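# Place the bottle upright on the shelf's lower compartment

## Task

Put the bottle inside the lower compartment of the shelving unit, standing on its base with the cap pointing up. The entire base must rest on that compartment's floor, behind its front lip. The bottle has to stay there unsupported, since a placement that holds only while the robot touches it does not count. Finish by opening the gripper and withdrawing the arm.

## Robot and tools

Robot: one xArm6 arm with six revolute joints and a two-finger parallel gripper. The only camera is cam_wrist (896x504 pixels), mounted on the hand. Now and then an outside force may briefly pull on whatever the gripper holds. Nothing may be pushed or knocked off the table.

Frame: the scene frame has its origin on the table surface straight below the arm base. +z is up, and +y is to the left when facing along +x. The base may sit slightly tilted relative to the table. The reported hand position can be somewhat wrong, more so when the arm is stretched far out.

Gripper geometry: the fingers point along the gripper's +z axis and close along its y axis. end_effector_position is the point between the finger pads in the closed state, roughly 2 cm short of the fingertips. Closing pushes the tips about 10 mm farther along +z.

execute_actions takes "actions", a list holding one item or nothing, plus an optional boolean "pictures" (images are included by default).
- Empty list: no command, just the current state.
- Motion: {"rows": [...], "steps": n}. rows is one list for the single arm, holding 1 to 15 rows. Each row has 7 numbers: absolute target angles in radians for waist, shoulder, elbow, forearm roll, wrist pitch, wrist roll, then the gripper opening. These are targets to go to, not offsets, in the same joint space that Joint positions reports. The opening ranges from -1 (closed) to +1 (fully open). Each row lasts one control step of 1/30 s. steps is 1 to 15, default 15. If there are fewer rows than steps, the last row is held.
- Wait: {"steps": n} with n up to 300 and no rows. It sends nothing and returns after n steps counted from the previous result, with your reply time included in that count.
Stated joint ranges (rad): waist -6.283..6.283, shoulder -2.059..2.094, elbow -3.927..0.192, forearm roll -6.283..6.283, wrist pitch -1.693..3.142, wrist roll -6.283..6.283. A true limit may differ from these by up to 0.010. A call is refused, and nothing is sent, if a target lies more than 0.010 beyond a range end and is also farther out than the last reported angle of that joint. Targets beyond the true end get clipped to it, and the result then prints "joint sent to its limit" (possibly about an earlier, still-running motion). If that line is missing, it does not prove there is more travel.

Motion limits: each joint target moves at most 3.14 rad/s and takes 0.16 s to accelerate. All joints are slowed together so they arrive at the same moment. On every step, a target is held to within 0.623 rad of the measured angle. If the targets would move the gripper more than 70 mm from where it was measured, all of them are pulled back toward the current angles. Large moves therefore take several calls. While you think or wait, the arm keeps heading toward the last row sent. It stops once progress nearly stops (a stalled or very slow move counts as stopped) or once a step is HELD. After that, only a new action makes it travel on or push harder. Fingers that are mid-motion still finish opening or closing.

Result lines: a state line with end_effector_position (m), end_effector_quat_wxyz, and linear and angular velocity (m/s, rad/s), all in the scene frame. Joint positions and Joint velocities list the six joints in column order, followed by the finger-pad gap (m; 0.084 when fully open). grip_measured is the measured opening on the same -1..1 scale you command. "joint command not followed" means a clearance check altered or blocked targets; mounting blocks and posts count as part of the arm. HELD marks steps on which your row was not sent, fully or in part. MOTOR HOT appears from 65 °C. At 80 °C an OVER-TEMPERATURE FAULT applies the brakes until the motors cool. Holding a load heats the motors, even while you are thinking.

Gripping: to hold something, command an opening clearly smaller than grip_measured; a larger difference squeezes harder, up to roughly 24 N per pad for objects up to about 6 cm wide. A fast close can hit harder, sometimes hard enough to spring the fingers apart. Sending the grip_measured value back still squeezes slightly, less for wider objects, and wide ones may slip.

Torque fault: if contact torque reaches a joint's load limit, the arm halts, backs that joint off slightly, stays still for 10 s and drops the rest of the call. Load limits (N m): waist 47.5, shoulder 47.5, elbow 28.5, forearm roll 28.5, wrist pitch 19, wrist roll 19. A carried object's weight adds to the load. Any stop is bad, so avoid hard contact, slamming, strong pushes, dropping or letting the bottle slip, and knocking it over.

zoom_image: {"camera": "cam_wrist", "region": [x0, y0, x1, y1]} gives an enlarged crop of the latest full wrist image. Coordinates are in pixels with the origin at the top-left, and the region can be at most 504x504.

Camera calibration (OpenCV pinhole plus radial distortion): K has fx = fy = 623.397, cx = 447.626, cy = 252.883. T_world_to_cam maps scene-frame points into the camera frame and is computed from the reported joint angles. The camera frame has +z forward, +x right in the image and +y down. Expect small errors: about 0.5% in focal length, 1.5 px in principal point, and 0.5° and 2.5 mm per axis in pose. Results with pictures list any camera whose numbers changed.

read_manual: optional "section" (only "licences"). It returns the URDF licence texts and does not move the robot.

finished_scene: {"scene": n}, where n is the current scene's number. Call it only after the bottle stands on its own, the gripper has opened and the arm has moved away.

Each tool is called after ">>>" in YAML: its name, and indented under it one key for each argument.

## Session

>>> execute_actions:
  actions: []

Scene clock: 0.00 s of 5800.00 s.
end_effector_position=(+0.4692, +0.1723, +0.2431) grip_measured=+1.00 end_effector_quat_wxyz=(+0.001, +1.000, +0.007, -0.007) end_effector_velocity=(-0.001, +0.001, -0.001) end_effector_angular_velocity=(-0.001, +0.001, +0.001)
Joint positions: [ 0.645  1.13  -1.785 -0.776  1.482  1.131  0.084]
Joint velocities: [-0.     0.002 -0.    -0.     0.     0.     0.   ]
Motor temperatures (°C, as the motors report them): [26 29 27 28 31 29]

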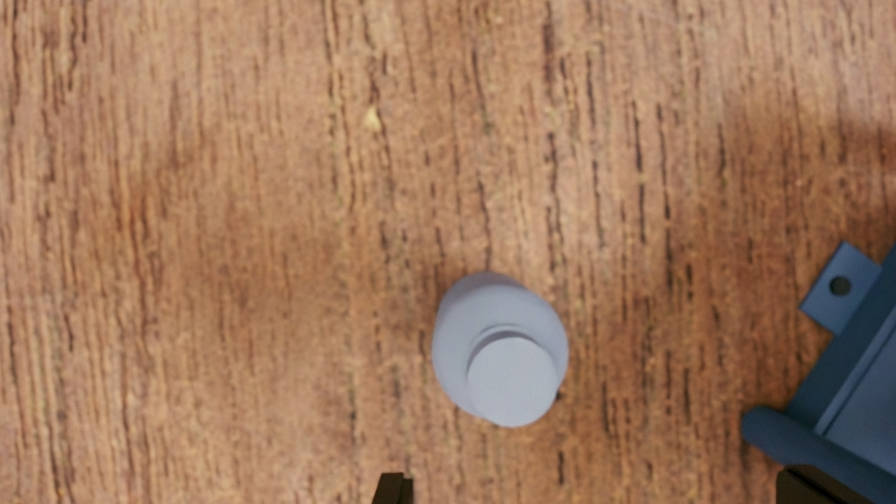

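>>> zoom_image:
  camera: "cam_wrist"
  region: [400, 240, 620, 460]

>>> zoom_image:
  camera: "cam_wrist"
  region: [680, 200, 896, 504]

Region (400, 240, 620, 460) of cam_wrist's 896x504 image, scaled by 2.291, with more detail than that image has.

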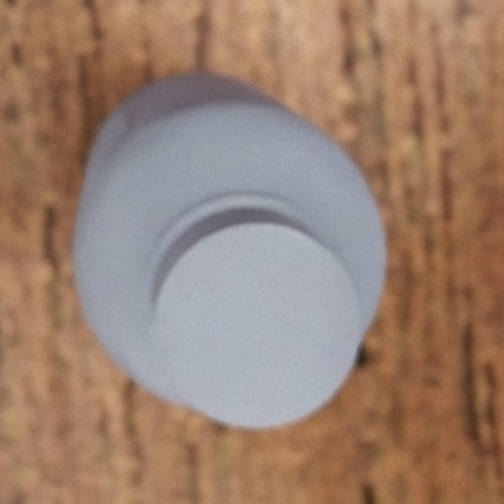

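Region (680, 200, 896, 504) of cam_wrist's 896x504 image, scaled by 1.658, with more detail than that image has; it fills the left 358 columns of this view, and the rest is white.

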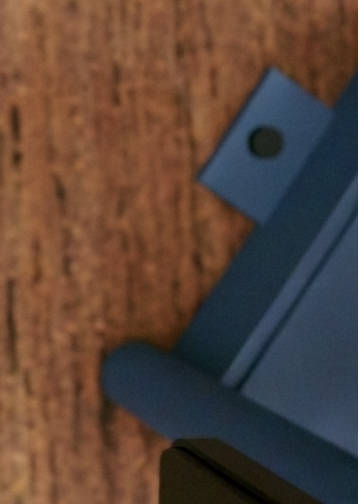

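>>> execute_actions:
  actions:
    - {"rows": [[0.648,1.13,-1.785,-0.776,1.486,1.131,1],[0.658,1.13,-1.785,-0.776,1.499,1.131,1],[0.674,1.13,-1.785,-0.776,1.520,1.131,1],[0.695,1.13,-1.785,-0.776,1.548,1.131,1],[0.720,1.13,-1.785,-0.776,1.582,1.131,1],[0.749,1.13,-1.785,-0.776,1.620,1.131,1],[0.779,1.13,-1.785,-0.776,1.661,1.131,1],[0.811,1.13,-1.785,-0.776,1.703,1.131,1],[0.841,1.13,-1.785,-0.776,1.744,1.131,1],[0.870,1.13,-1.785,-0.776,1.782,1.131,1],[0.895,1.13,-1.785,-0.776,1.816,1.131,1],[0.916,1.13,-1.785,-0.776,1.844,1.131,1],[0.932,1.13,-1.785,-0.776,1.865,1.131,1],[0.942,1.13,-1.785,-0.776,1.878,1.131,1],[0.945,1.13,-1.785,-0.776,1.882,1.131,1]], "steps": 15}
  pictures: false

>>> execute_actions:
  actions: []

Scene clock: 120.50 s of 5800.00 s.
end_effector_position=(+0.3883, +0.1423, +0.3307) grip_measured=+1.00 end_effector_quat_wxyz=(+0.153, +0.986, +0.056, +0.044) end_effector_velocity=(-0.191, -0.083, +0.203) end_effector_angular_velocity=(-0.670, -0.299, +0.159)
Joint positions: [ 0.913  1.13  -1.785 -0.776  1.832  1.131  0.084]
Joint velocities: [ 0.611 -0.001  0.003  0.002  0.77   0.     0.   ]
Motor temperatures (°C, as the motors report them): [27 30 28 28 31 29]
Steps of this call (steps 1 to 90: nothing new was sent; then 117.00 s passed at rest; steps 91 to 105: all 15 steps of this action). Readings (joint positions):
91: [0.645 1.130 -1.785 -0.776 1.482 1.131]
92: [0.646 1.130 -1.785 -0.776 1.484 1.131]
94: [0.654 1.130 -1.785 -0.776 1.498 1.131]
98: [0.722 1.130 -1.785 -0.776 1.588 1.131]
105: the state above

Scene clock: 120.50 s of 5800.00 s.
end_effector_position=(+0.3883, +0.1423, +0.3307) grip_measured=+1.00 end_effector_quat_wxyz=(+0.153, +0.986, +0.056, +0.044) end_effector_velocity=(-0.191, -0.083, +0.203) end_effector_angular_velocity=(-0.670, -0.299, +0.159)
Joint positions: [ 0.913  1.13  -1.785 -0.776  1.832  1.131  0.084]
Joint velocities: [ 0.611 -0.001  0.003  0.002  0.77   0.     0.   ]
Motor temperatures (°C, as the motors report them): [27 30 28 28 31 29]
camera_calibration (this result's frames):
cam_wrist: T_world_to_cam=[[0.0867436, -0.951409, 0.29546, 0.0350668], [-0.990293, -0.11468, -0.0785414, 0.494874], [0.108608, -0.285779, -0.952121, 0.442868], [0, 0, 0, 1]] pos_world=[0.438929, 0.216677, 0.450171]

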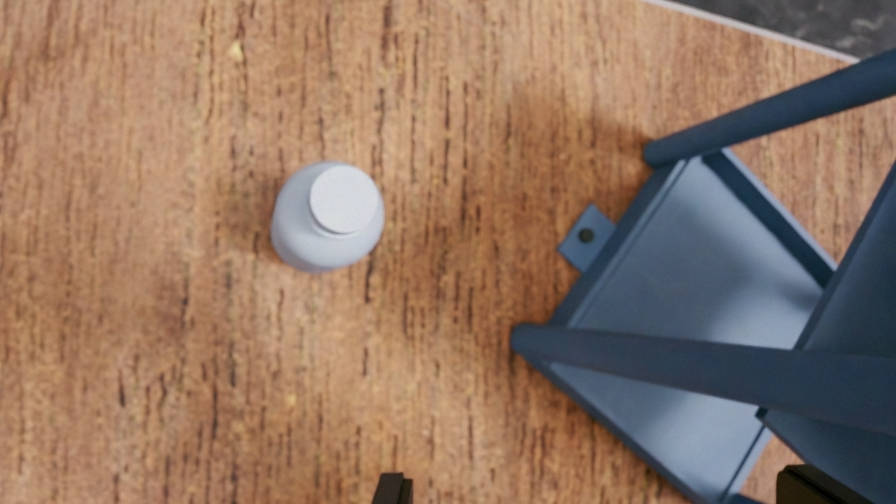

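>>> execute_actions:
  actions: []

Scene clock: 125.60 s of 5800.00 s.
end_effector_position=(+0.3776, +0.1355, +0.3413) grip_measured=+1.00 end_effector_quat_wxyz=(+0.174, +0.982, +0.059, +0.050) end_effector_velocity=(-0.000, +0.000, -0.001) end_effector_angular_velocity=(-0.002, +0.001, +0.001)
Joint positions: [ 0.945  1.13  -1.785 -0.776  1.882  1.131  0.084]
Joint velocities: [ 0.     0.001  0.001  0.    -0.    -0.     0.   ]
Motor temperatures (°C, as the motors report them): [27 30 28 28 31 29]
Steps of this call (steps 1 to 30: the robot went on to your last target; steps 31 to 100: nothing new was sent; then 1.77 s passed at rest). Readings (joint positions):
1: [0.930 1.130 -1.785 -0.776 1.854 1.131]
2: [0.941 1.130 -1.785 -0.776 1.867 1.131]
4: [0.945 1.130 -1.785 -0.776 1.877 1.131]
8: [0.942 1.130 -1.785 -0.776 1.881 1.131]
100: the state above
The arm was judged still, so your last target was given up. Only a new action makes it travel on or press farther. Fingers that are still opening or closing keep moving.
camera_calibration (this result's frames):
cam_wrist: T_world_to_cam=[[0.0880472, -0.936987, 0.338088, 0.00945205], [-0.988425, -0.124276, -0.0870103, 0.487806], [0.123544, -0.326514, -0.937084, 0.447033], [0, 0, 0, 1]] pos_world=[0.426099, 0.215442, 0.458156]

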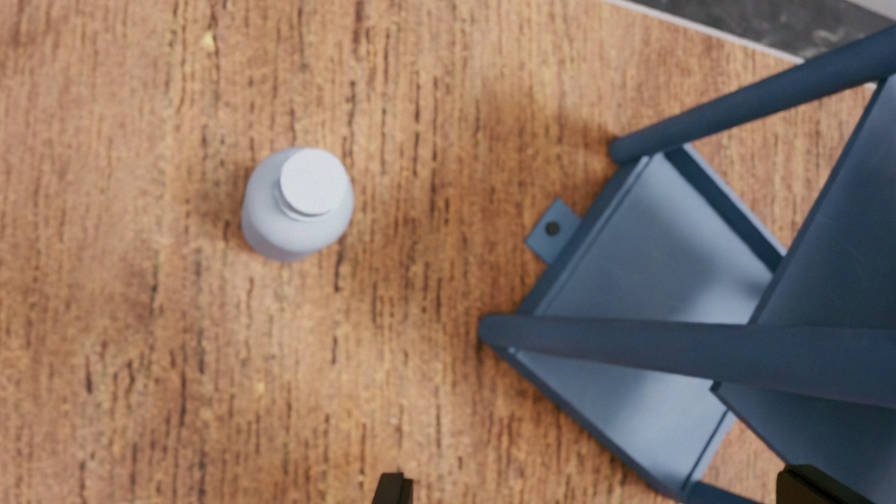

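>>> zoom_image:
  camera: "cam_wrist"
  region: [460, 100, 860, 500]

>>> zoom_image:
  camera: "cam_wrist"
  region: [220, 130, 380, 290]

Region (460, 100, 860, 500) of cam_wrist's 896x504 image, scaled by 1.260, with more detail than that image has.

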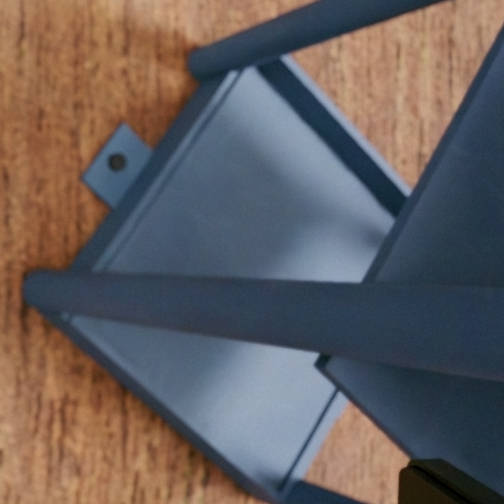

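Region (220, 130, 380, 290) of cam_wrist's 896x504 image, scaled by 3.150, with more detail than that image has.

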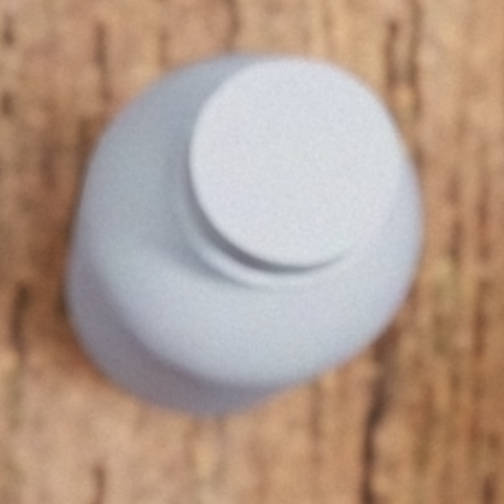

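>>> zoom_image:
  camera: "cam_wrist"
  region: [470, 300, 770, 504]

>>> zoom_image:
  camera: "cam_wrist"
  region: [590, 110, 810, 330]

Region (470, 300, 770, 504) of cam_wrist's 896x504 image, scaled by 1.680, with more detail than that image has; it fills the top 343 rows of this view, and the rest is white.

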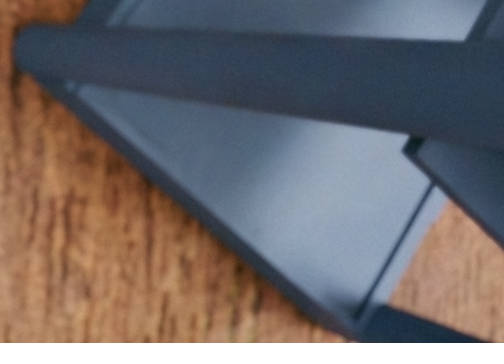

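Region (590, 110, 810, 330) of cam_wrist's 896x504 image, scaled by 2.291, with more detail than that image has.

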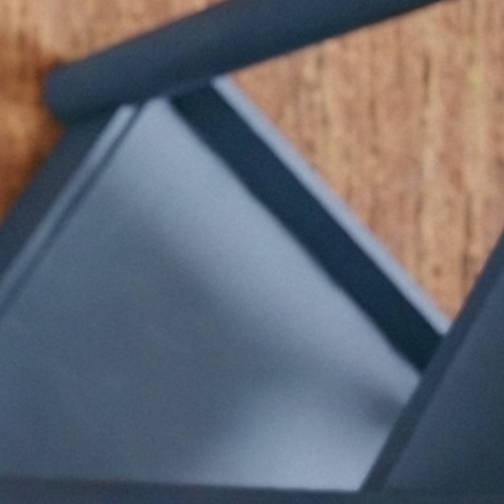

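>>> execute_actions:
  actions:
    - {"rows": [[0.948,1.13,-1.785,-0.776,1.887,1.131,1],[0.958,1.13,-1.785,-0.776,1.902,1.131,1],[0.974,1.13,-1.785,-0.776,1.927,1.131,1],[0.995,1.13,-1.785,-0.776,1.959,1.131,1],[1.021,1.13,-1.785,-0.776,1.999,1.131,1],[1.050,1.13,-1.785,-0.776,2.044,1.131,1],[1.082,1.13,-1.785,-0.776,2.092,1.131,1],[1.113,1.13,-1.785,-0.776,2.140,1.131,1],[1.145,1.13,-1.785,-0.776,2.188,1.131,1],[1.174,1.13,-1.785,-0.776,2.233,1.131,1],[1.200,1.13,-1.785,-0.776,2.273,1.131,1],[1.221,1.13,-1.785,-0.776,2.305,1.131,1],[1.237,1.13,-1.785,-0.776,2.330,1.131,1],[1.247,1.13,-1.785,-0.776,2.345,1.131,1],[1.250,1.13,-1.785,-0.776,2.350,1.131,1]], "steps": 15}
  pictures: false

>>> execute_actions:
  actions:
    - {"steps": 20}

Scene clock: 246.10 s of 5800.00 s.
end_effector_position=(+0.2809, +0.0746, +0.4363) grip_measured=+1.00 end_effector_quat_wxyz=(+0.346, +0.930, +0.056, +0.108) end_effector_velocity=(-0.249, -0.149, +0.230) end_effector_angular_velocity=(-0.781, -0.399, -0.077)
Joint positions: [ 1.214  1.13  -1.785 -0.776  2.288  1.131  0.084]
Joint velocities: [ 0.64  -0.003  0.003  0.002  0.937 -0.     0.   ]
Motor temperatures (°C, as the motors report them): [26 30 29 28 31 29]
Steps of this call (steps 1 to 90: nothing new was sent; then 117.00 s passed at rest; steps 91 to 105: all 15 steps of this action). Readings (joint positions):
91: [0.945 1.130 -1.785 -0.776 1.882 1.131]
92: [0.946 1.130 -1.785 -0.776 1.884 1.131]
94: [0.954 1.130 -1.785 -0.776 1.900 1.131]
98: [1.021 1.130 -1.785 -0.776 2.003 1.131]
105: the state above

Scene clock: 246.77 s of 5800.00 s.
end_effector_position=(+0.2661, +0.0640, +0.4497) grip_measured=+1.00 end_effector_quat_wxyz=(+0.372, +0.920, +0.050, +0.115) end_effector_velocity=(-0.001, +0.000, -0.000) end_effector_angular_velocity=(-0.002, -0.001, +0.002)
Joint positions: [ 1.25   1.13  -1.785 -0.776  2.35   1.131  0.084]
Joint velocities: [ 0.002  0.002  0.     0.     0.    -0.    -0.   ]
Motor temperatures (°C, as the motors report them): [26 30 29 28 31 29]
Steps of this call (steps 1 to 20: the robot went on to your last target). Readings (joint positions):
1: [1.233 1.130 -1.785 -0.776 2.314 1.131]
2: [1.244 1.129 -1.785 -0.776 2.331 1.131]
4: [1.250 1.130 -1.785 -0.776 2.344 1.131]
8: [1.247 1.130 -1.785 -0.776 2.349 1.131]
20: the state above
camera_calibration (this result's frames):
cam_wrist: T_world_to_cam=[[-0.0011937, -0.727104, 0.686527, -0.230804], [-0.967298, -0.17329, -0.185214, 0.419895], [0.253638, -0.664297, -0.703119, 0.420768], [0, 0, 0, 1]] pos_world=[0.299166, 0.18446, 0.532073]

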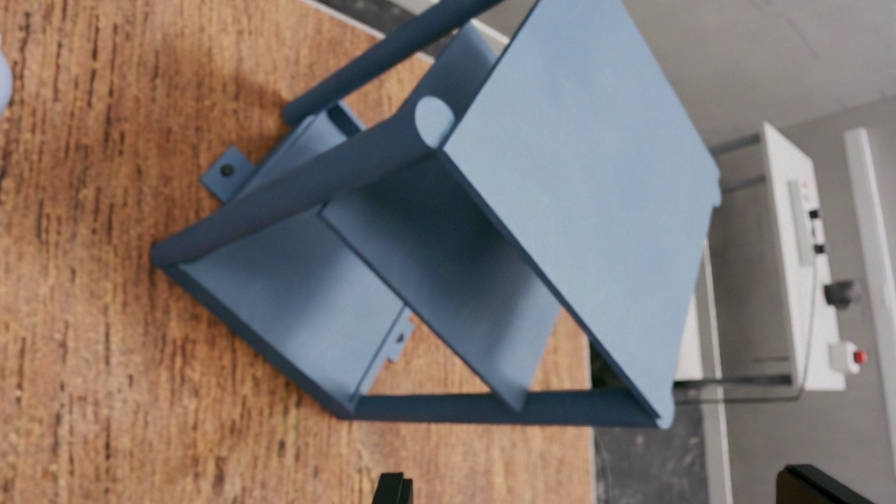

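>>> zoom_image:
  camera: "cam_wrist"
  region: [140, 80, 480, 440]

>>> zoom_image:
  camera: "cam_wrist"
  region: [300, 280, 700, 460]

Region (140, 80, 480, 440) of cam_wrist's 896x504 image, scaled by 1.400, with more detail than that image has.

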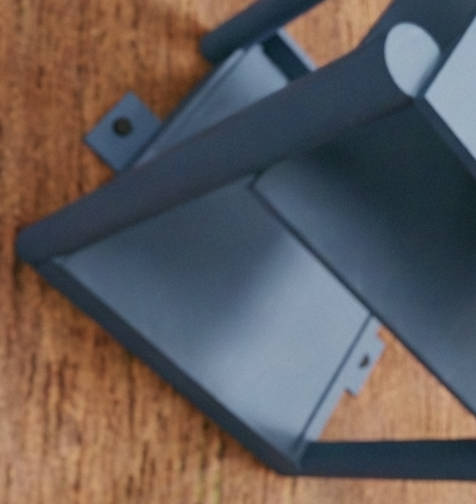

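Region (300, 280, 700, 460) of cam_wrist's 896x504 image, scaled by 1.260, with more detail than that image has; it fills the top 227 rows of this view, and the rest is white.

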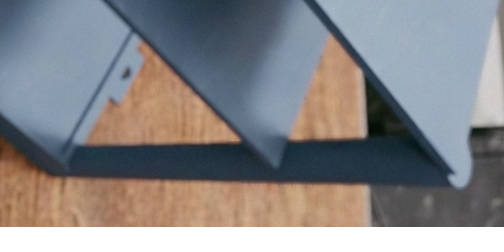

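>>> zoom_image:
  camera: "cam_wrist"
  region: [140, 225, 270, 355]

>>> zoom_image:
  camera: "cam_wrist"
  region: [290, 310, 430, 450]

Region (140, 225, 270, 355) of cam_wrist's 896x504 image, scaled by 3.877, with more detail than that image has.

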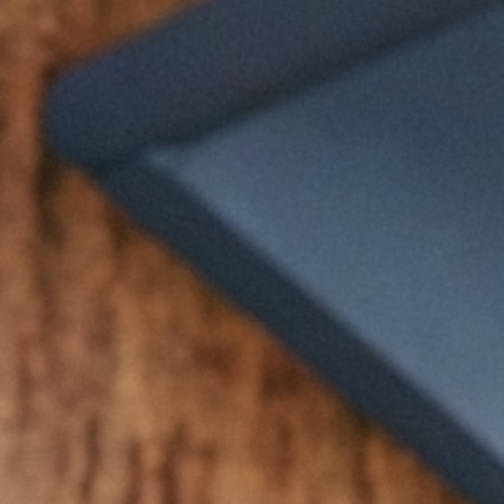

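Region (290, 310, 430, 450) of cam_wrist's 896x504 image, scaled by 3.600, with more detail than that image has.

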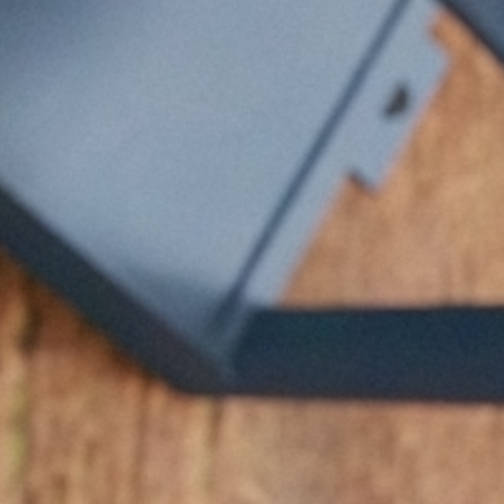

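>>> execute_actions:
  actions:
    - {"rows": [[1.2487,1.1313,-1.7842,-0.7785,2.3484,1.1345,1],[1.2450,1.1354,-1.7819,-0.7861,2.3437,1.1450,1],[1.2388,1.1420,-1.7780,-0.7986,2.3360,1.1623,1],[1.2302,1.1513,-1.7725,-0.8160,2.3252,1.1863,1],[1.2193,1.1630,-1.7657,-0.8380,2.3115,1.2167,1],[1.2063,1.1770,-1.7575,-0.8643,2.2952,1.2532,1],[1.1912,1.1932,-1.7480,-0.8948,2.2763,1.2954,1],[1.1742,1.2114,-1.7374,-0.9290,2.2550,1.3428,1],[1.1556,1.2314,-1.7256,-0.9667,2.2317,1.3948,1],[1.1355,1.2530,-1.7130,-1.0073,2.2065,1.4510,1],[1.1141,1.2759,-1.6996,-1.0504,2.1797,1.5107,1],[1.0918,1.3000,-1.6855,-1.0956,2.1517,1.5732,1],[1.0686,1.3249,-1.6709,-1.1423,2.1227,1.6379,1],[1.0449,1.3503,-1.6561,-1.1902,2.0930,1.7041,1],[1.0210,1.3760,-1.6410,-1.2385,2.0630,1.7710,1]], "steps": 15}
  pictures: false

>>> execute_actions:
  actions:
    - {"rows": [[0.9971,1.4017,-1.6259,-1.2868,2.0330,1.8379,1],[0.9734,1.4271,-1.6111,-1.3347,2.0033,1.9041,1],[0.9502,1.4520,-1.5965,-1.3814,1.9743,1.9688,1],[0.9279,1.4761,-1.5824,-1.4266,1.9463,2.0313,1],[0.9065,1.4990,-1.5690,-1.4698,1.9195,2.0910,1],[0.8864,1.5206,-1.5564,-1.5103,1.8943,2.1472,1],[0.8678,1.5406,-1.5446,-1.5480,1.8710,2.1992,1],[0.8508,1.5588,-1.5340,-1.5822,1.8497,2.2466,1],[0.8357,1.5750,-1.5245,-1.6127,1.8308,2.2888,1],[0.8227,1.5890,-1.5163,-1.6390,1.8145,2.3253,1],[0.8118,1.6007,-1.5095,-1.6610,1.8008,2.3557,1],[0.8032,1.6100,-1.5040,-1.6784,1.7900,2.3797,1],[0.7970,1.6166,-1.5001,-1.6909,1.7823,2.3970,1],[0.7933,1.6207,-1.4978,-1.6985,1.7776,2.4075,1],[0.792,1.622,-1.497,-1.701,1.776,2.411,1]], "steps": 15}
  pictures: false

>>> execute_actions:
  actions:
    - {"steps": 20}

Scene clock: 367.27 s of 5800.00 s.
end_effector_position=(+0.3516, +0.1065, +0.3593) grip_measured=+1.00 end_effector_quat_wxyz=(+0.372, +0.880, -0.092, +0.281) end_effector_velocity=(+0.267, +0.159, -0.363) end_effector_angular_velocity=(+0.184, -1.475, -0.166)
Joint positions: [ 1.106  1.285 -1.694 -1.065  2.171  1.53   0.084]
Joint velocities: [-0.538  0.583  0.343 -1.067 -0.661  1.474  0.   ]
Motor temperatures (°C, as the motors report them): [26 30 29 28 31 29]
Steps of this call (steps 1 to 15: the robot went on to your last target; steps 16 to 90: nothing new was sent; then 117.00 s passed at rest; steps 91 to 105: all 15 steps of this action). Readings (joint positions):
91: [1.250 1.130 -1.785 -0.776 2.350 1.131]
92: [1.250 1.130 -1.785 -0.777 2.349 1.132]
94: [1.246 1.134 -1.783 -0.786 2.344 1.145]
98: [1.217 1.164 -1.765 -0.844 2.308 1.226]
105: the state above

Scene clock: 367.77 s of 5800.00 s.
end_effector_position=(+0.4175, +0.2010, +0.1574) grip_measured=+1.00 end_effector_quat_wxyz=(+0.173, +0.822, -0.181, +0.512) end_effector_velocity=(-0.043, +0.208, -0.431) end_effector_angular_velocity=(+0.928, -0.556, +0.619)
Joint positions: [ 0.839  1.572 -1.526 -1.606  1.835  2.279  0.084]
Joint velocities: [-0.512  0.552  0.322 -1.038 -0.642  1.431 -0.   ]
Motor temperatures (°C, as the motors report them): [26 30 29 28 31 29]
Steps of this call (steps 1 to 15: all 15 steps of this action). Readings (joint positions):
1: [1.088 1.304 -1.683 -1.101 2.149 1.580]
2: [1.070 1.324 -1.671 -1.137 2.126 1.630]
4: [1.034 1.362 -1.649 -1.210 2.081 1.731]
8: [0.962 1.439 -1.604 -1.355 1.991 1.932]
15: the state above

Scene clock: 368.43 s of 5800.00 s.
end_effector_position=(+0.4105, +0.2203, +0.1180) grip_measured=+1.00 end_effector_quat_wxyz=(+0.116, +0.823, -0.184, +0.525) end_effector_velocity=(+0.000, -0.000, -0.000) end_effector_angular_velocity=(+0.001, +0.000, -0.000)
Joint positions: [ 0.792  1.622 -1.497 -1.701  1.776  2.411  0.084]
Joint velocities: [-0.001  0.    -0.001 -0.001 -0.     0.001  0.   ]
Motor temperatures (°C, as the motors report them): [26 30 29 28 31 29]
Steps of this call (steps 1 to 20: the robot went on to your last target). Readings (joint positions):
1: [0.822 1.590 -1.516 -1.639 1.815 2.324]
2: [0.808 1.605 -1.506 -1.665 1.798 2.361]
4: [0.795 1.622 -1.494 -1.690 1.782 2.396]
8: [0.794 1.619 -1.500 -1.700 1.777 2.409]
20: the state above
camera_calibration (this result's frames):
cam_wrist: T_world_to_cam=[[-0.420563, -0.907121, -0.0160504, 0.40547], [-0.372893, 0.188956, -0.908431, 0.286666], [0.82709, -0.376067, -0.417727, -0.0777928], [0, 0, 0, 1]] pos_world=[0.341763, 0.284388, 0.234428]

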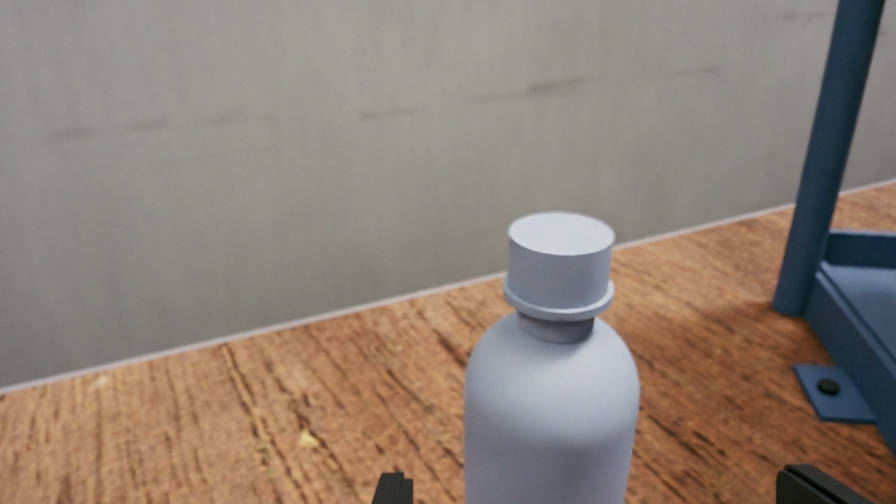

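>>> zoom_image:
  camera: "cam_wrist"
  region: [440, 190, 680, 504]

>>> zoom_image:
  camera: "cam_wrist"
  region: [740, 200, 896, 460]

Region (440, 190, 680, 504) of cam_wrist's 896x504 image, scaled by 1.605, with more detail than that image has; it fills the left 385 columns of this view, and the rest is white.

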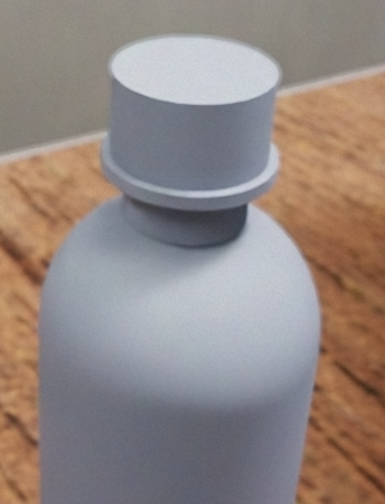

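Region (740, 200, 896, 460) of cam_wrist's 896x504 image, scaled by 1.938, with more detail than that image has; it fills the left 302 columns of this view, and the rest is white.

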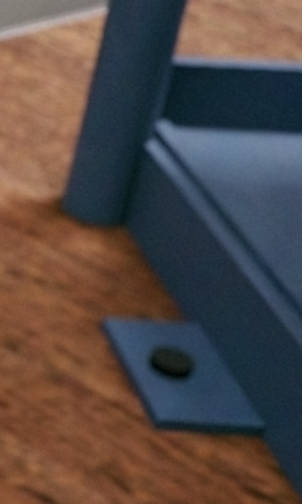

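>>> execute_actions:
  actions:
    - {"rows": [[0.7911,1.6218,-1.4969,-1.7019,1.7761,2.4109,1],[0.7886,1.6212,-1.4964,-1.7045,1.7764,2.4107,1],[0.7843,1.6203,-1.4958,-1.7087,1.7770,2.4102,1],[0.7785,1.6190,-1.4949,-1.7147,1.7777,2.4096,1],[0.7711,1.6173,-1.4938,-1.7221,1.7786,2.4087,1],[0.7623,1.6153,-1.4925,-1.7311,1.7796,2.4077,1],[0.7521,1.6131,-1.4912,-1.7415,1.7808,2.4064,1],[0.7407,1.6105,-1.4898,-1.7530,1.7820,2.4049,1],[0.7283,1.6078,-1.4884,-1.7658,1.7832,2.4031,1],[0.7149,1.6048,-1.4871,-1.7794,1.7844,2.4011,1],[0.7008,1.6017,-1.4858,-1.7939,1.7855,2.3987,1],[0.6861,1.5985,-1.4848,-1.8090,1.7866,2.3962,1],[0.6710,1.5952,-1.4839,-1.8246,1.7875,2.3933,1],[0.6557,1.5918,-1.4832,-1.8405,1.7883,2.3902,1],[0.6403,1.5885,-1.4828,-1.8565,1.7890,2.3870,1]], "steps": 15}
  pictures: false

>>> execute_actions:
  actions:
    - {"rows": [[0.6250,1.5852,-1.4826,-1.8724,1.7895,2.3835,1],[0.6100,1.5820,-1.4827,-1.8882,1.7898,2.3799,1],[0.5954,1.5789,-1.4830,-1.9035,1.7900,2.3762,1],[0.5814,1.5759,-1.4835,-1.9182,1.7900,2.3724,1],[0.5681,1.5731,-1.4842,-1.9322,1.7899,2.3687,1],[0.5557,1.5705,-1.4850,-1.9454,1.7896,2.3651,1],[0.5443,1.5681,-1.4859,-1.9575,1.7893,2.3616,1],[0.5339,1.5659,-1.4869,-1.9686,1.7889,2.3583,1],[0.5247,1.5640,-1.4878,-1.9784,1.7885,2.3553,1],[0.5168,1.5624,-1.4888,-1.9868,1.7881,2.3527,1],[0.5103,1.5610,-1.4896,-1.9938,1.7878,2.3505,1],[0.5051,1.5600,-1.4903,-1.9994,1.7874,2.3487,1],[0.5014,1.5592,-1.4908,-2.0034,1.7872,2.3474,1],[0.4991,1.5588,-1.4911,-2.0058,1.7871,2.3466,1],[0.4984,1.5586,-1.4912,-2.0066,1.7870,2.3463,1]], "steps": 15}
  pictures: false

>>> execute_actions:
  actions:
    - {"steps": 12}

Scene clock: 462.30 s of 5800.00 s.
end_effector_position=(+0.4401, +0.2056, +0.1021) grip_measured=+1.00 end_effector_quat_wxyz=(+0.117, +0.823, -0.183, +0.525) end_effector_velocity=(+0.120, -0.059, -0.063) end_effector_angular_velocity=(+0.003, +0.004, -0.001)
Joint positions: [ 0.681  1.597 -1.485 -1.814  1.787  2.395  0.084]
Joint velocities: [-0.44  -0.098  0.025 -0.452  0.027 -0.082 -0.   ]
Motor temperatures (°C, as the motors report them): [26 31 29 28 31 29]
Steps of this call (steps 1 to 15: the robot went on to your last target; steps 16 to 90: nothing new was sent; then 90.37 s passed at rest; steps 91 to 105: all 15 steps of this action). Readings (joint positions):
91: [0.792 1.622 -1.497 -1.701 1.776 2.411]
92: [0.792 1.622 -1.497 -1.701 1.776 2.411]
94: [0.789 1.621 -1.496 -1.705 1.776 2.411]
98: [0.766 1.616 -1.493 -1.728 1.779 2.408]
105: the state above

Scene clock: 462.80 s of 5800.00 s.
end_effector_position=(+0.4890, +0.1847, +0.0805) grip_measured=+1.00 end_effector_quat_wxyz=(+0.114, +0.821, -0.181, +0.529) end_effector_velocity=(+0.020, +0.016, +0.017) end_effector_angular_velocity=(-0.006, -0.077, +0.076)
Joint positions: [ 0.517  1.562 -1.491 -1.999  1.787  2.349  0.084]
Joint velocities: [-0.01  -0.    -0.007 -0.121 -0.009 -0.038  0.   ]
Motor temperatures (°C, as the motors report them): [26 31 29 28 31 29]
Steps of this call (steps 1 to 15: all 15 steps of this action). Readings (joint positions):
1: [0.666 1.594 -1.484 -1.830 1.788 2.392]
2: [0.651 1.591 -1.483 -1.845 1.788 2.389]
4: [0.621 1.584 -1.483 -1.877 1.789 2.382]
8: [0.565 1.572 -1.485 -1.935 1.790 2.368]
15: the state above

Scene clock: 463.20 s of 5800.00 s.
end_effector_position=(+0.4911, +0.1853, +0.0828) grip_measured=+1.00 end_effector_quat_wxyz=(+0.112, +0.820, -0.180, +0.531) end_effector_velocity=(+0.009, -0.004, +0.009) end_effector_angular_velocity=(+0.011, -0.011, -0.016)
Joint positions: [ 0.517  1.56  -1.491 -2.006  1.787  2.346  0.084]
Joint velocities: [ 0.001 -0.016 -0.007 -0.001  0.001 -0.     0.   ]
Motor temperatures (°C, as the motors report them): [26 31 29 28 31 29]
Steps of this call (steps 1 to 12: the robot went on to your last target). Readings (joint positions):
1: [0.517 1.562 -1.491 -2.003 1.787 2.348]
2: [0.517 1.562 -1.491 -2.004 1.787 2.347]
4: [0.517 1.562 -1.491 -2.006 1.787 2.347]
8: [0.517 1.562 -1.491 -2.006 1.787 2.346]
12: the state above
camera_calibration (this result's frames):
cam_wrist: T_world_to_cam=[[-0.410103, -0.911772, -0.0220651, 0.403227], [-0.361551, 0.184737, -0.913867, 0.28708], [0.837315, -0.366802, -0.405413, -0.180118], [0, 0, 0, 1]] pos_world=[0.419974, 0.248549, 0.198228]

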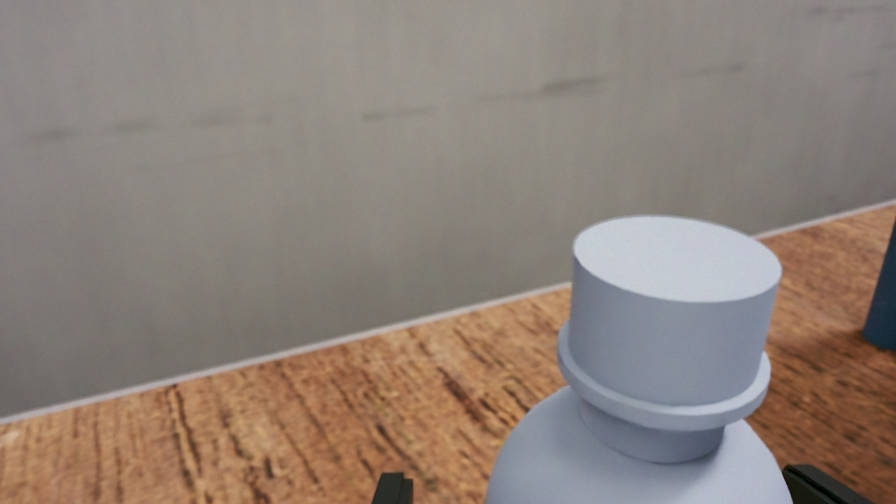

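>>> execute_actions:
  actions:
    - {"rows": [[0.520,1.5610,-1.4900,-2.000,1.7875,2.348,1],[0.525,1.5625,-1.4890,-1.990,1.788,2.351,1],[0.530,1.5645,-1.4878,-1.978,1.7885,2.355,1],[0.537,1.5665,-1.4865,-1.965,1.789,2.359,1],[0.5443,1.5681,-1.4859,-1.9575,1.7893,2.3616,1]], "steps": 12}
  pictures: false

Scene clock: 470.60 s of 5800.00 s.
end_effector_position=(+0.4789, +0.1862, +0.0818) grip_measured=+1.00 end_effector_quat_wxyz=(+0.117, +0.824, -0.184, +0.524) end_effector_velocity=(+0.002, +0.001, +0.005) end_effector_angular_velocity=(+0.005, -0.009, -0.007)
Joint positions: [ 0.542  1.567 -1.486 -1.958  1.789  2.361  0.084]
Joint velocities: [ 0.008  0.002 -0.01   0.004  0.002  0.002 -0.   ]
Motor temperatures (°C, as the motors report them): [26 31 29 28 31 29]
Steps of this call (steps 1 to 15: the robot went on to your last target; steps 16 to 90: nothing new was sent; then 4.00 s passed at rest; steps 91 to 102: all 12 steps of this action). Readings (joint positions):
91: [0.517 1.559 -1.491 -2.007 1.787 2.346]
92: [0.519 1.559 -1.491 -2.005 1.787 2.347]
94: [0.522 1.557 -1.490 -1.993 1.788 2.350]
98: [0.539 1.564 -1.486 -1.962 1.789 2.360]
102: the state above

>>> execute_actions:
  actions:
    - {"rows": [[0.5444,1.5686,-1.4879,-1.9558,1.7894,2.3614,1],[0.5448,1.5700,-1.4938,-1.9507,1.7896,2.3609,1],[0.5454,1.5723,-1.5033,-1.9425,1.7899,2.3601,1],[0.5462,1.5754,-1.5160,-1.9315,1.7904,2.3590,1],[0.5472,1.5791,-1.5314,-1.9182,1.7910,2.3577,1],[0.5483,1.5833,-1.5488,-1.9032,1.7916,2.3562,1],[0.5494,1.5878,-1.5674,-1.8871,1.7923,2.3546,1],[0.5507,1.5923,-1.5865,-1.8707,1.7930,2.3529,1],[0.5518,1.5968,-1.6051,-1.8546,1.7937,2.3513,1],[0.5529,1.6010,-1.6225,-1.8396,1.7943,2.3498,1],[0.5539,1.6047,-1.6379,-1.8263,1.7949,2.3485,1],[0.5547,1.6078,-1.6506,-1.8153,1.7954,2.3474,1],[0.5553,1.6101,-1.6601,-1.8071,1.7957,2.3466,1],[0.5557,1.6115,-1.6660,-1.8020,1.7959,2.3461,1],[0.5558,1.6120,-1.6680,-1.8003,1.7960,2.3459,1]], "steps": 15}
  pictures: false

>>> execute_actions:
  actions:
    - {"steps": 12}

Scene clock: 553.40 s of 5800.00 s.
end_effector_position=(+0.4926, +0.1790, +0.0869) grip_measured=+1.00 end_effector_quat_wxyz=(+0.147, +0.825, -0.255, +0.482) end_effector_velocity=(+0.019, -0.011, +0.009) end_effector_angular_velocity=(+0.087, +0.125, -0.275)
Joint positions: [ 0.555  1.607 -1.652 -1.815  1.795  2.347  0.084]
Joint velocities: [ 0.02   0.069 -0.295  0.252  0.01  -0.025 -0.   ]
Motor temperatures (°C, as the motors report them): [27 31 28 28 31 29]
Steps of this call (steps 1 to 15: the robot went on to your last target; steps 16 to 90: nothing new was sent; then 79.30 s passed at rest; steps 91 to 105: all 15 steps of this action). Readings (joint positions):
91: [0.544 1.568 -1.486 -1.957 1.789 2.362]
92: [0.544 1.568 -1.487 -1.957 1.789 2.362]
94: [0.545 1.570 -1.493 -1.951 1.790 2.361]
98: [0.548 1.581 -1.539 -1.911 1.791 2.357]
105: the state above

Scene clock: 553.80 s of 5800.00 s.
end_effector_position=(+0.4928, +0.1785, +0.0866) grip_measured=+1.00 end_effector_quat_wxyz=(+0.150, +0.826, -0.261, +0.477) end_effector_velocity=(+0.002, -0.000, +0.001) end_effector_angular_velocity=(+0.003, -0.002, -0.004)
Joint positions: [ 0.556  1.612 -1.668 -1.8    1.796  2.346  0.084]
Joint velocities: [ 0.    -0.001 -0.004  0.001  0.    -0.     0.   ]
Motor temperatures (°C, as the motors report them): [27 31 28 28 31 29]
Steps of this call (steps 1 to 12: the robot went on to your last target). Readings (joint positions):
1: [0.555 1.609 -1.660 -1.809 1.796 2.347]
2: [0.556 1.610 -1.664 -1.805 1.796 2.346]
4: [0.556 1.611 -1.667 -1.802 1.796 2.346]
8: [0.556 1.612 -1.667 -1.801 1.796 2.346]
12: the state above
camera_calibration (this result's frames):
cam_wrist: T_world_to_cam=[[-0.572023, -0.820096, -0.0152167, 0.460697], [-0.399037, 0.294444, -0.868373, 0.287394], [0.71663, -0.490658, -0.495678, -0.0931217], [0, 0, 0, 1]] pos_world=[0.444944, 0.247503, 0.210417]

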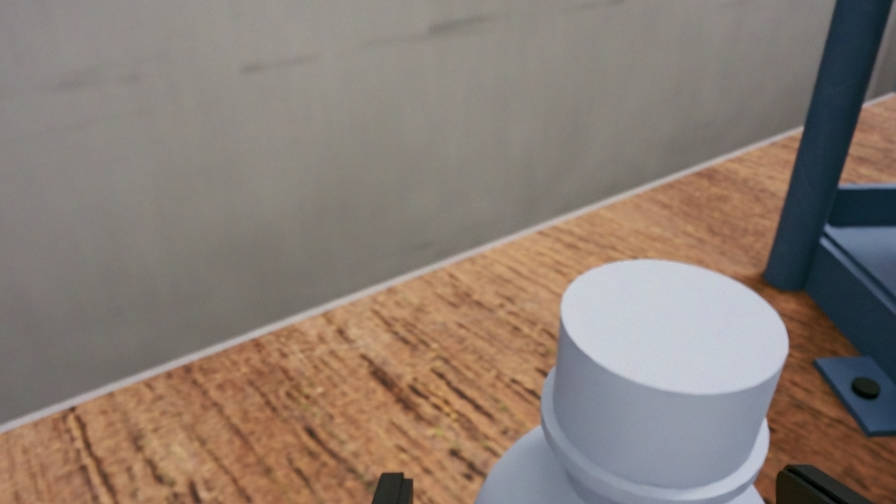

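>>> execute_actions:
  actions:
    - {"rows": [[0.5552,1.6125,-1.6682,-1.8008,1.7960,2.3461,1],[0.5535,1.6138,-1.6688,-1.8024,1.7961,2.3468,1],[0.5510,1.6157,-1.6698,-1.8047,1.7962,2.3479,1],[0.5480,1.6180,-1.6708,-1.8074,1.7963,2.3491,1],[0.5450,1.6204,-1.6719,-1.8101,1.7965,2.3503,1],[0.5425,1.6223,-1.6729,-1.8124,1.7966,2.3514,1],[0.5408,1.6236,-1.6735,-1.8140,1.7967,2.3521,1],[0.5402,1.6241,-1.6737,-1.8145,1.7967,2.3523,1]], "steps": 15}
  pictures: false

Scene clock: 589.03 s of 5800.00 s.
end_effector_position=(+0.4930, +0.1785, +0.0788) grip_measured=+1.00 end_effector_quat_wxyz=(+0.150, +0.826, -0.261, +0.477) end_effector_velocity=(+0.003, -0.000, +0.003) end_effector_angular_velocity=(+0.004, -0.005, -0.004)
Joint positions: [ 0.54   1.624 -1.674 -1.814  1.797  2.352  0.084]
Joint velocities: [ 0.001 -0.003 -0.004 -0.001  0.     0.    -0.   ]
Motor temperatures (°C, as the motors report them): [27 31 28 28 31 29]
Steps of this call (steps 1 to 30: the robot went on to your last target; steps 31 to 100: nothing new was sent; then 31.40 s passed at rest; steps 101 to 115: all 15 steps of this action). Readings (joint positions):
101: [0.556 1.612 -1.668 -1.800 1.796 2.346]
102: [0.556 1.612 -1.668 -1.800 1.796 2.346]
104: [0.554 1.614 -1.669 -1.803 1.796 2.347]
108: [0.544 1.621 -1.672 -1.811 1.797 2.351]
115: the state above

>>> execute_actions:
  actions:
    - {"rows": [[0.5402,1.6241,-1.6737,-1.8145,1.7967,2.3523,0.9],[0.5402,1.6241,-1.6737,-1.8145,1.7967,2.3523,0.8],[0.5402,1.6241,-1.6737,-1.8145,1.7967,2.3523,0.72],[0.5402,1.6241,-1.6737,-1.8145,1.7967,2.3523,0.65],[0.5402,1.6241,-1.6737,-1.8145,1.7967,2.3523,0.59],[0.5402,1.6241,-1.6737,-1.8145,1.7967,2.3523,0.54],[0.5402,1.6241,-1.6737,-1.8145,1.7967,2.3523,0.50],[0.5402,1.6241,-1.6737,-1.8145,1.7967,2.3523,0.46],[0.5402,1.6241,-1.6737,-1.8145,1.7967,2.3523,0.42],[0.5402,1.6241,-1.6737,-1.8145,1.7967,2.3523,0.38],[0.5402,1.6241,-1.6737,-1.8145,1.7967,2.3523,0.34],[0.5402,1.6241,-1.6737,-1.8145,1.7967,2.3523,0.30],[0.5402,1.6241,-1.6737,-1.8145,1.7967,2.3523,0.25],[0.5402,1.6241,-1.6737,-1.8145,1.7967,2.3523,0.2],[0.5402,1.6241,-1.6737,-1.8145,1.7967,2.3523,0.15]], "steps": 15}
  pictures: false

>>> execute_actions:
  actions:
    - {"rows": [[0.5402,1.6241,-1.6737,-1.8145,1.7967,2.3523,0.05],[0.5402,1.6241,-1.6737,-1.8145,1.7967,2.3523,-0.1],[0.5402,1.6241,-1.6737,-1.8145,1.7967,2.3523,-0.25],[0.5402,1.6241,-1.6737,-1.8145,1.7967,2.3523,-0.4],[0.5402,1.6241,-1.6737,-1.8145,1.7967,2.3523,-0.6],[0.5402,1.6241,-1.6737,-1.8145,1.7967,2.3523,-0.8],[0.5402,1.6241,-1.6737,-1.8145,1.7967,2.3523,-1]], "steps": 10}

Scene clock: 709.53 s of 5800.00 s.
end_effector_position=(+0.4930, +0.1785, +0.0788) grip_measured=+0.39 end_effector_quat_wxyz=(+0.150, +0.826, -0.261, +0.477) end_effector_velocity=(+0.001, -0.001, +0.001) end_effector_angular_velocity=(+0.001, -0.000, -0.002)
Joint positions: [ 0.54   1.624 -1.674 -1.815  1.797  2.352  0.061]
Joint velocities: [-0.    -0.002  0.     0.     0.    -0.     0.   ]
Motor temperatures (°C, as the motors report them): [27 31 29 28 31 29]
Steps of this call (steps 1 to 15: the robot went on to your last target; steps 16 to 90: nothing new was sent; then 117.00 s passed at rest; steps 91 to 105: all 15 steps of this action). Readings (joint positions):
91: [0.540 1.624 -1.674 -1.815 1.797 2.352]
92: [0.540 1.624 -1.674 -1.815 1.797 2.352]
94: [0.540 1.624 -1.674 -1.814 1.797 2.352]
98: [0.540 1.624 -1.674 -1.815 1.797 2.352]
105: the state above

Scene clock: 709.87 s of 5800.00 s.
end_effector_position=(+0.4930, +0.1785, +0.0788) grip_measured=+0.39 end_effector_quat_wxyz=(+0.150, +0.826, -0.261, +0.477) end_effector_velocity=(-0.000, +0.000, -0.000) end_effector_angular_velocity=(-0.001, +0.000, +0.001)
Joint positions: [ 0.54   1.624 -1.674 -1.815  1.797  2.352  0.061]
Joint velocities: [-0.     0.     0.001  0.    -0.    -0.     0.   ]
Motor temperatures (°C, as the motors report them): [27 31 29 28 31 29]
Steps of this call (steps 1 to 10: all 10 steps of this action). Readings (joint positions):
1: [0.540 1.624 -1.674 -1.815 1.797 2.352]
2: [0.540 1.624 -1.674 -1.815 1.797 2.352]
4: [0.540 1.624 -1.674 -1.815 1.797 2.352]
8: [0.540 1.624 -1.674 -1.815 1.797 2.352]
10: the state above
camera_calibration (this result's frames):
cam_wrist: T_world_to_cam=[[-0.572163, -0.819994, -0.0154731, 0.460737], [-0.398783, 0.294643, -0.868422, 0.280483], [0.71666, -0.490708, -0.495584, -0.09709], [0, 0, 0, 1]] pos_world=[0.445049, 0.247516, 0.202591]

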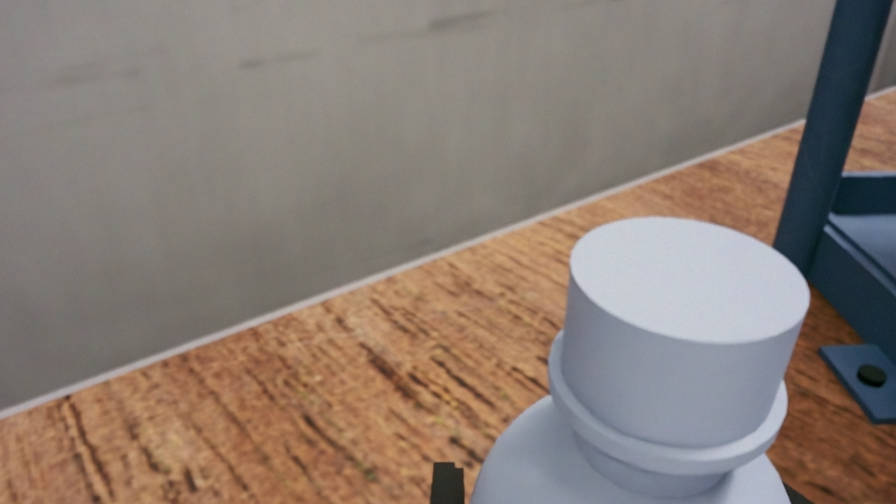

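>>> execute_actions:
  actions: []

Scene clock: 756.17 s of 5800.00 s.
end_effector_position=(+0.4929, +0.1785, +0.0787) grip_measured=+0.39 end_effector_quat_wxyz=(+0.150, +0.826, -0.261, +0.477) end_effector_velocity=(+0.000, -0.000, -0.000) end_effector_angular_velocity=(+0.000, -0.000, -0.000)
Joint positions: [ 0.54   1.624 -1.674 -1.815  1.797  2.352  0.061]
Joint velocities: [-0. -0. -0.  0.  0.  0.  0.]
Motor temperatures (°C, as the motors report them): [27 31 28 28 31 29]
Steps of this call (steps 1 to 15: the robot went on to your last target; steps 16 to 90: nothing new was sent; then 43.30 s passed at rest). Readings (joint positions):
1: [0.540 1.624 -1.674 -1.815 1.797 2.352]
2: [0.540 1.624 -1.674 -1.815 1.797 2.352]
4: [0.540 1.624 -1.674 -1.815 1.797 2.352]
8: [0.540 1.624 -1.674 -1.815 1.797 2.352]
90: the state above
The arm was judged still, so your last target was given up. Only a new action makes it travel on or press farther. Fingers that are still opening or closing keep moving.
camera_calibration (this result's frames):
cam_wrist: T_world_to_cam=[[-0.572189, -0.819979, -0.0153321, 0.460694], [-0.398905, 0.294597, -0.868382, 0.280482], [0.716572, -0.490763, -0.495658, -0.0970567], [0, 0, 0, 1]] pos_world=[0.445037, 0.247498, 0.202522]

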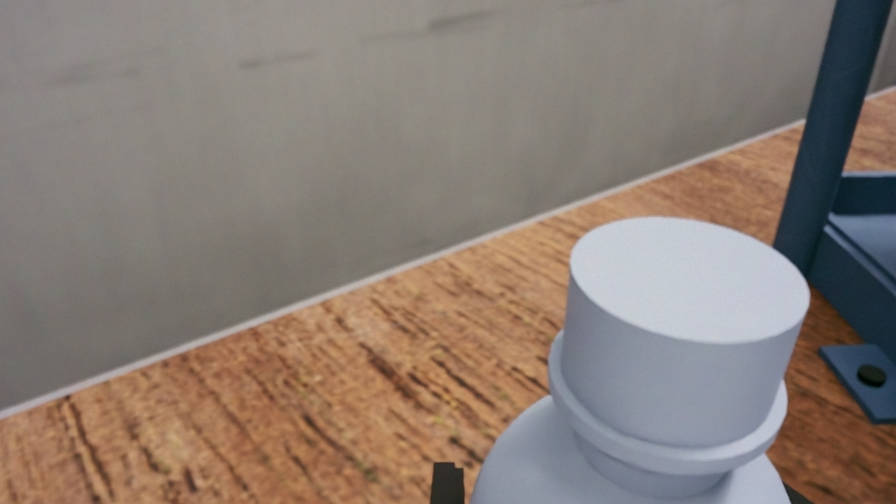

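>>> execute_actions:
  actions:
    - {"rows": [[0.5410,1.6230,-1.6729,-1.8141,1.7964,2.3517,-1],[0.5434,1.6197,-1.6704,-1.8130,1.7954,2.3498,-1],[0.5474,1.6143,-1.6664,-1.8111,1.7939,2.3468,-1],[0.5529,1.6067,-1.6606,-1.8085,1.7916,2.3424,-1],[0.5601,1.5969,-1.6533,-1.8051,1.7888,2.3369,-1],[0.5690,1.5843,-1.6440,-1.8008,1.7851,2.3297,-1],[0.5787,1.5706,-1.6339,-1.7962,1.7811,2.3218,-1],[0.5884,1.5569,-1.6238,-1.7915,1.7771,2.3139,-1],[0.5974,1.5441,-1.6145,-1.7872,1.7733,2.3065,-1],[0.6045,1.5341,-1.6071,-1.7838,1.7704,2.3007,-1],[0.6098,1.5266,-1.6015,-1.7812,1.7682,2.2964,-1],[0.6125,1.5228,-1.5987,-1.7799,1.7671,2.2942,-1],[0.6134,1.5215,-1.5978,-1.7795,1.7667,2.2935,-1]], "steps": 15}
  pictures: false

>>> execute_actions:
  actions:
    - {"steps": 8}

Scene clock: 876.67 s of 5800.00 s.
end_effector_position=(+0.4999, +0.1770, +0.1263) grip_measured=+0.39 end_effector_quat_wxyz=(+0.139, +0.830, -0.244, +0.483) end_effector_velocity=(-0.003, -0.000, +0.021) end_effector_angular_velocity=(-0.011, +0.012, +0.041)
Joint positions: [ 0.612  1.522 -1.602 -1.781  1.768  2.296  0.061]
Joint velocities: [ 0.039 -0.056  0.055  0.023 -0.021 -0.04  -0.   ]
Motor temperatures (°C, as the motors report them): [27 31 29 28 31 29]
Steps of this call (steps 1 to 90: nothing new was sent; then 117.00 s passed at rest; steps 91 to 105: all 15 steps of this action). Readings (joint positions):
91: [0.540 1.624 -1.674 -1.814 1.797 2.352]
92: [0.540 1.624 -1.673 -1.814 1.796 2.352]
94: [0.542 1.621 -1.669 -1.812 1.795 2.350]
98: [0.563 1.592 -1.646 -1.802 1.786 2.333]
105: the state above

Scene clock: 876.93 s of 5800.00 s.
end_effector_position=(+0.4979, +0.1774, +0.1246) grip_measured=+0.39 end_effector_quat_wxyz=(+0.139, +0.831, -0.240, +0.482) end_effector_velocity=(+0.006, -0.001, +0.008) end_effector_angular_velocity=(+0.009, -0.011, -0.010)
Joint positions: [ 0.613  1.523 -1.597 -1.779  1.767  2.294  0.061]
Joint velocities: [ 0.003 -0.009 -0.008 -0.001  0.001 -0.001  0.   ]
Motor temperatures (°C, as the motors report them): [27 31 29 28 31 29]
Steps of this call (steps 1 to 8: the robot went on to your last target). Readings (joint positions):
1: [0.613 1.521 -1.601 -1.780 1.768 2.295]
2: [0.613 1.521 -1.599 -1.780 1.767 2.294]
4: [0.613 1.523 -1.597 -1.779 1.767 2.294]
8: the state above
camera_calibration (this result's frames):
cam_wrist: T_world_to_cam=[[-0.530766, -0.847403, -0.0139611, 0.447446], [-0.411364, 0.271988, -0.869943, 0.333062], [0.74099, -0.455994, -0.492954, -0.0970552], [0, 0, 0, 1]] pos_world=[0.446416, 0.244322, 0.248148]

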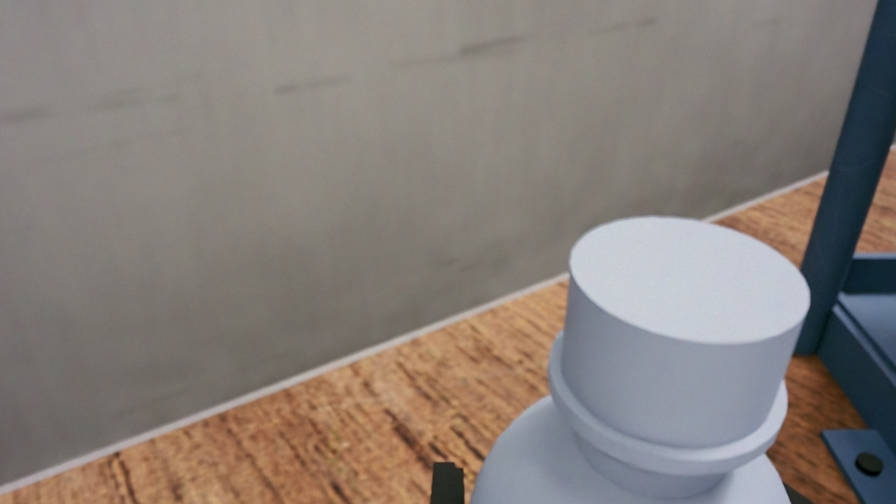

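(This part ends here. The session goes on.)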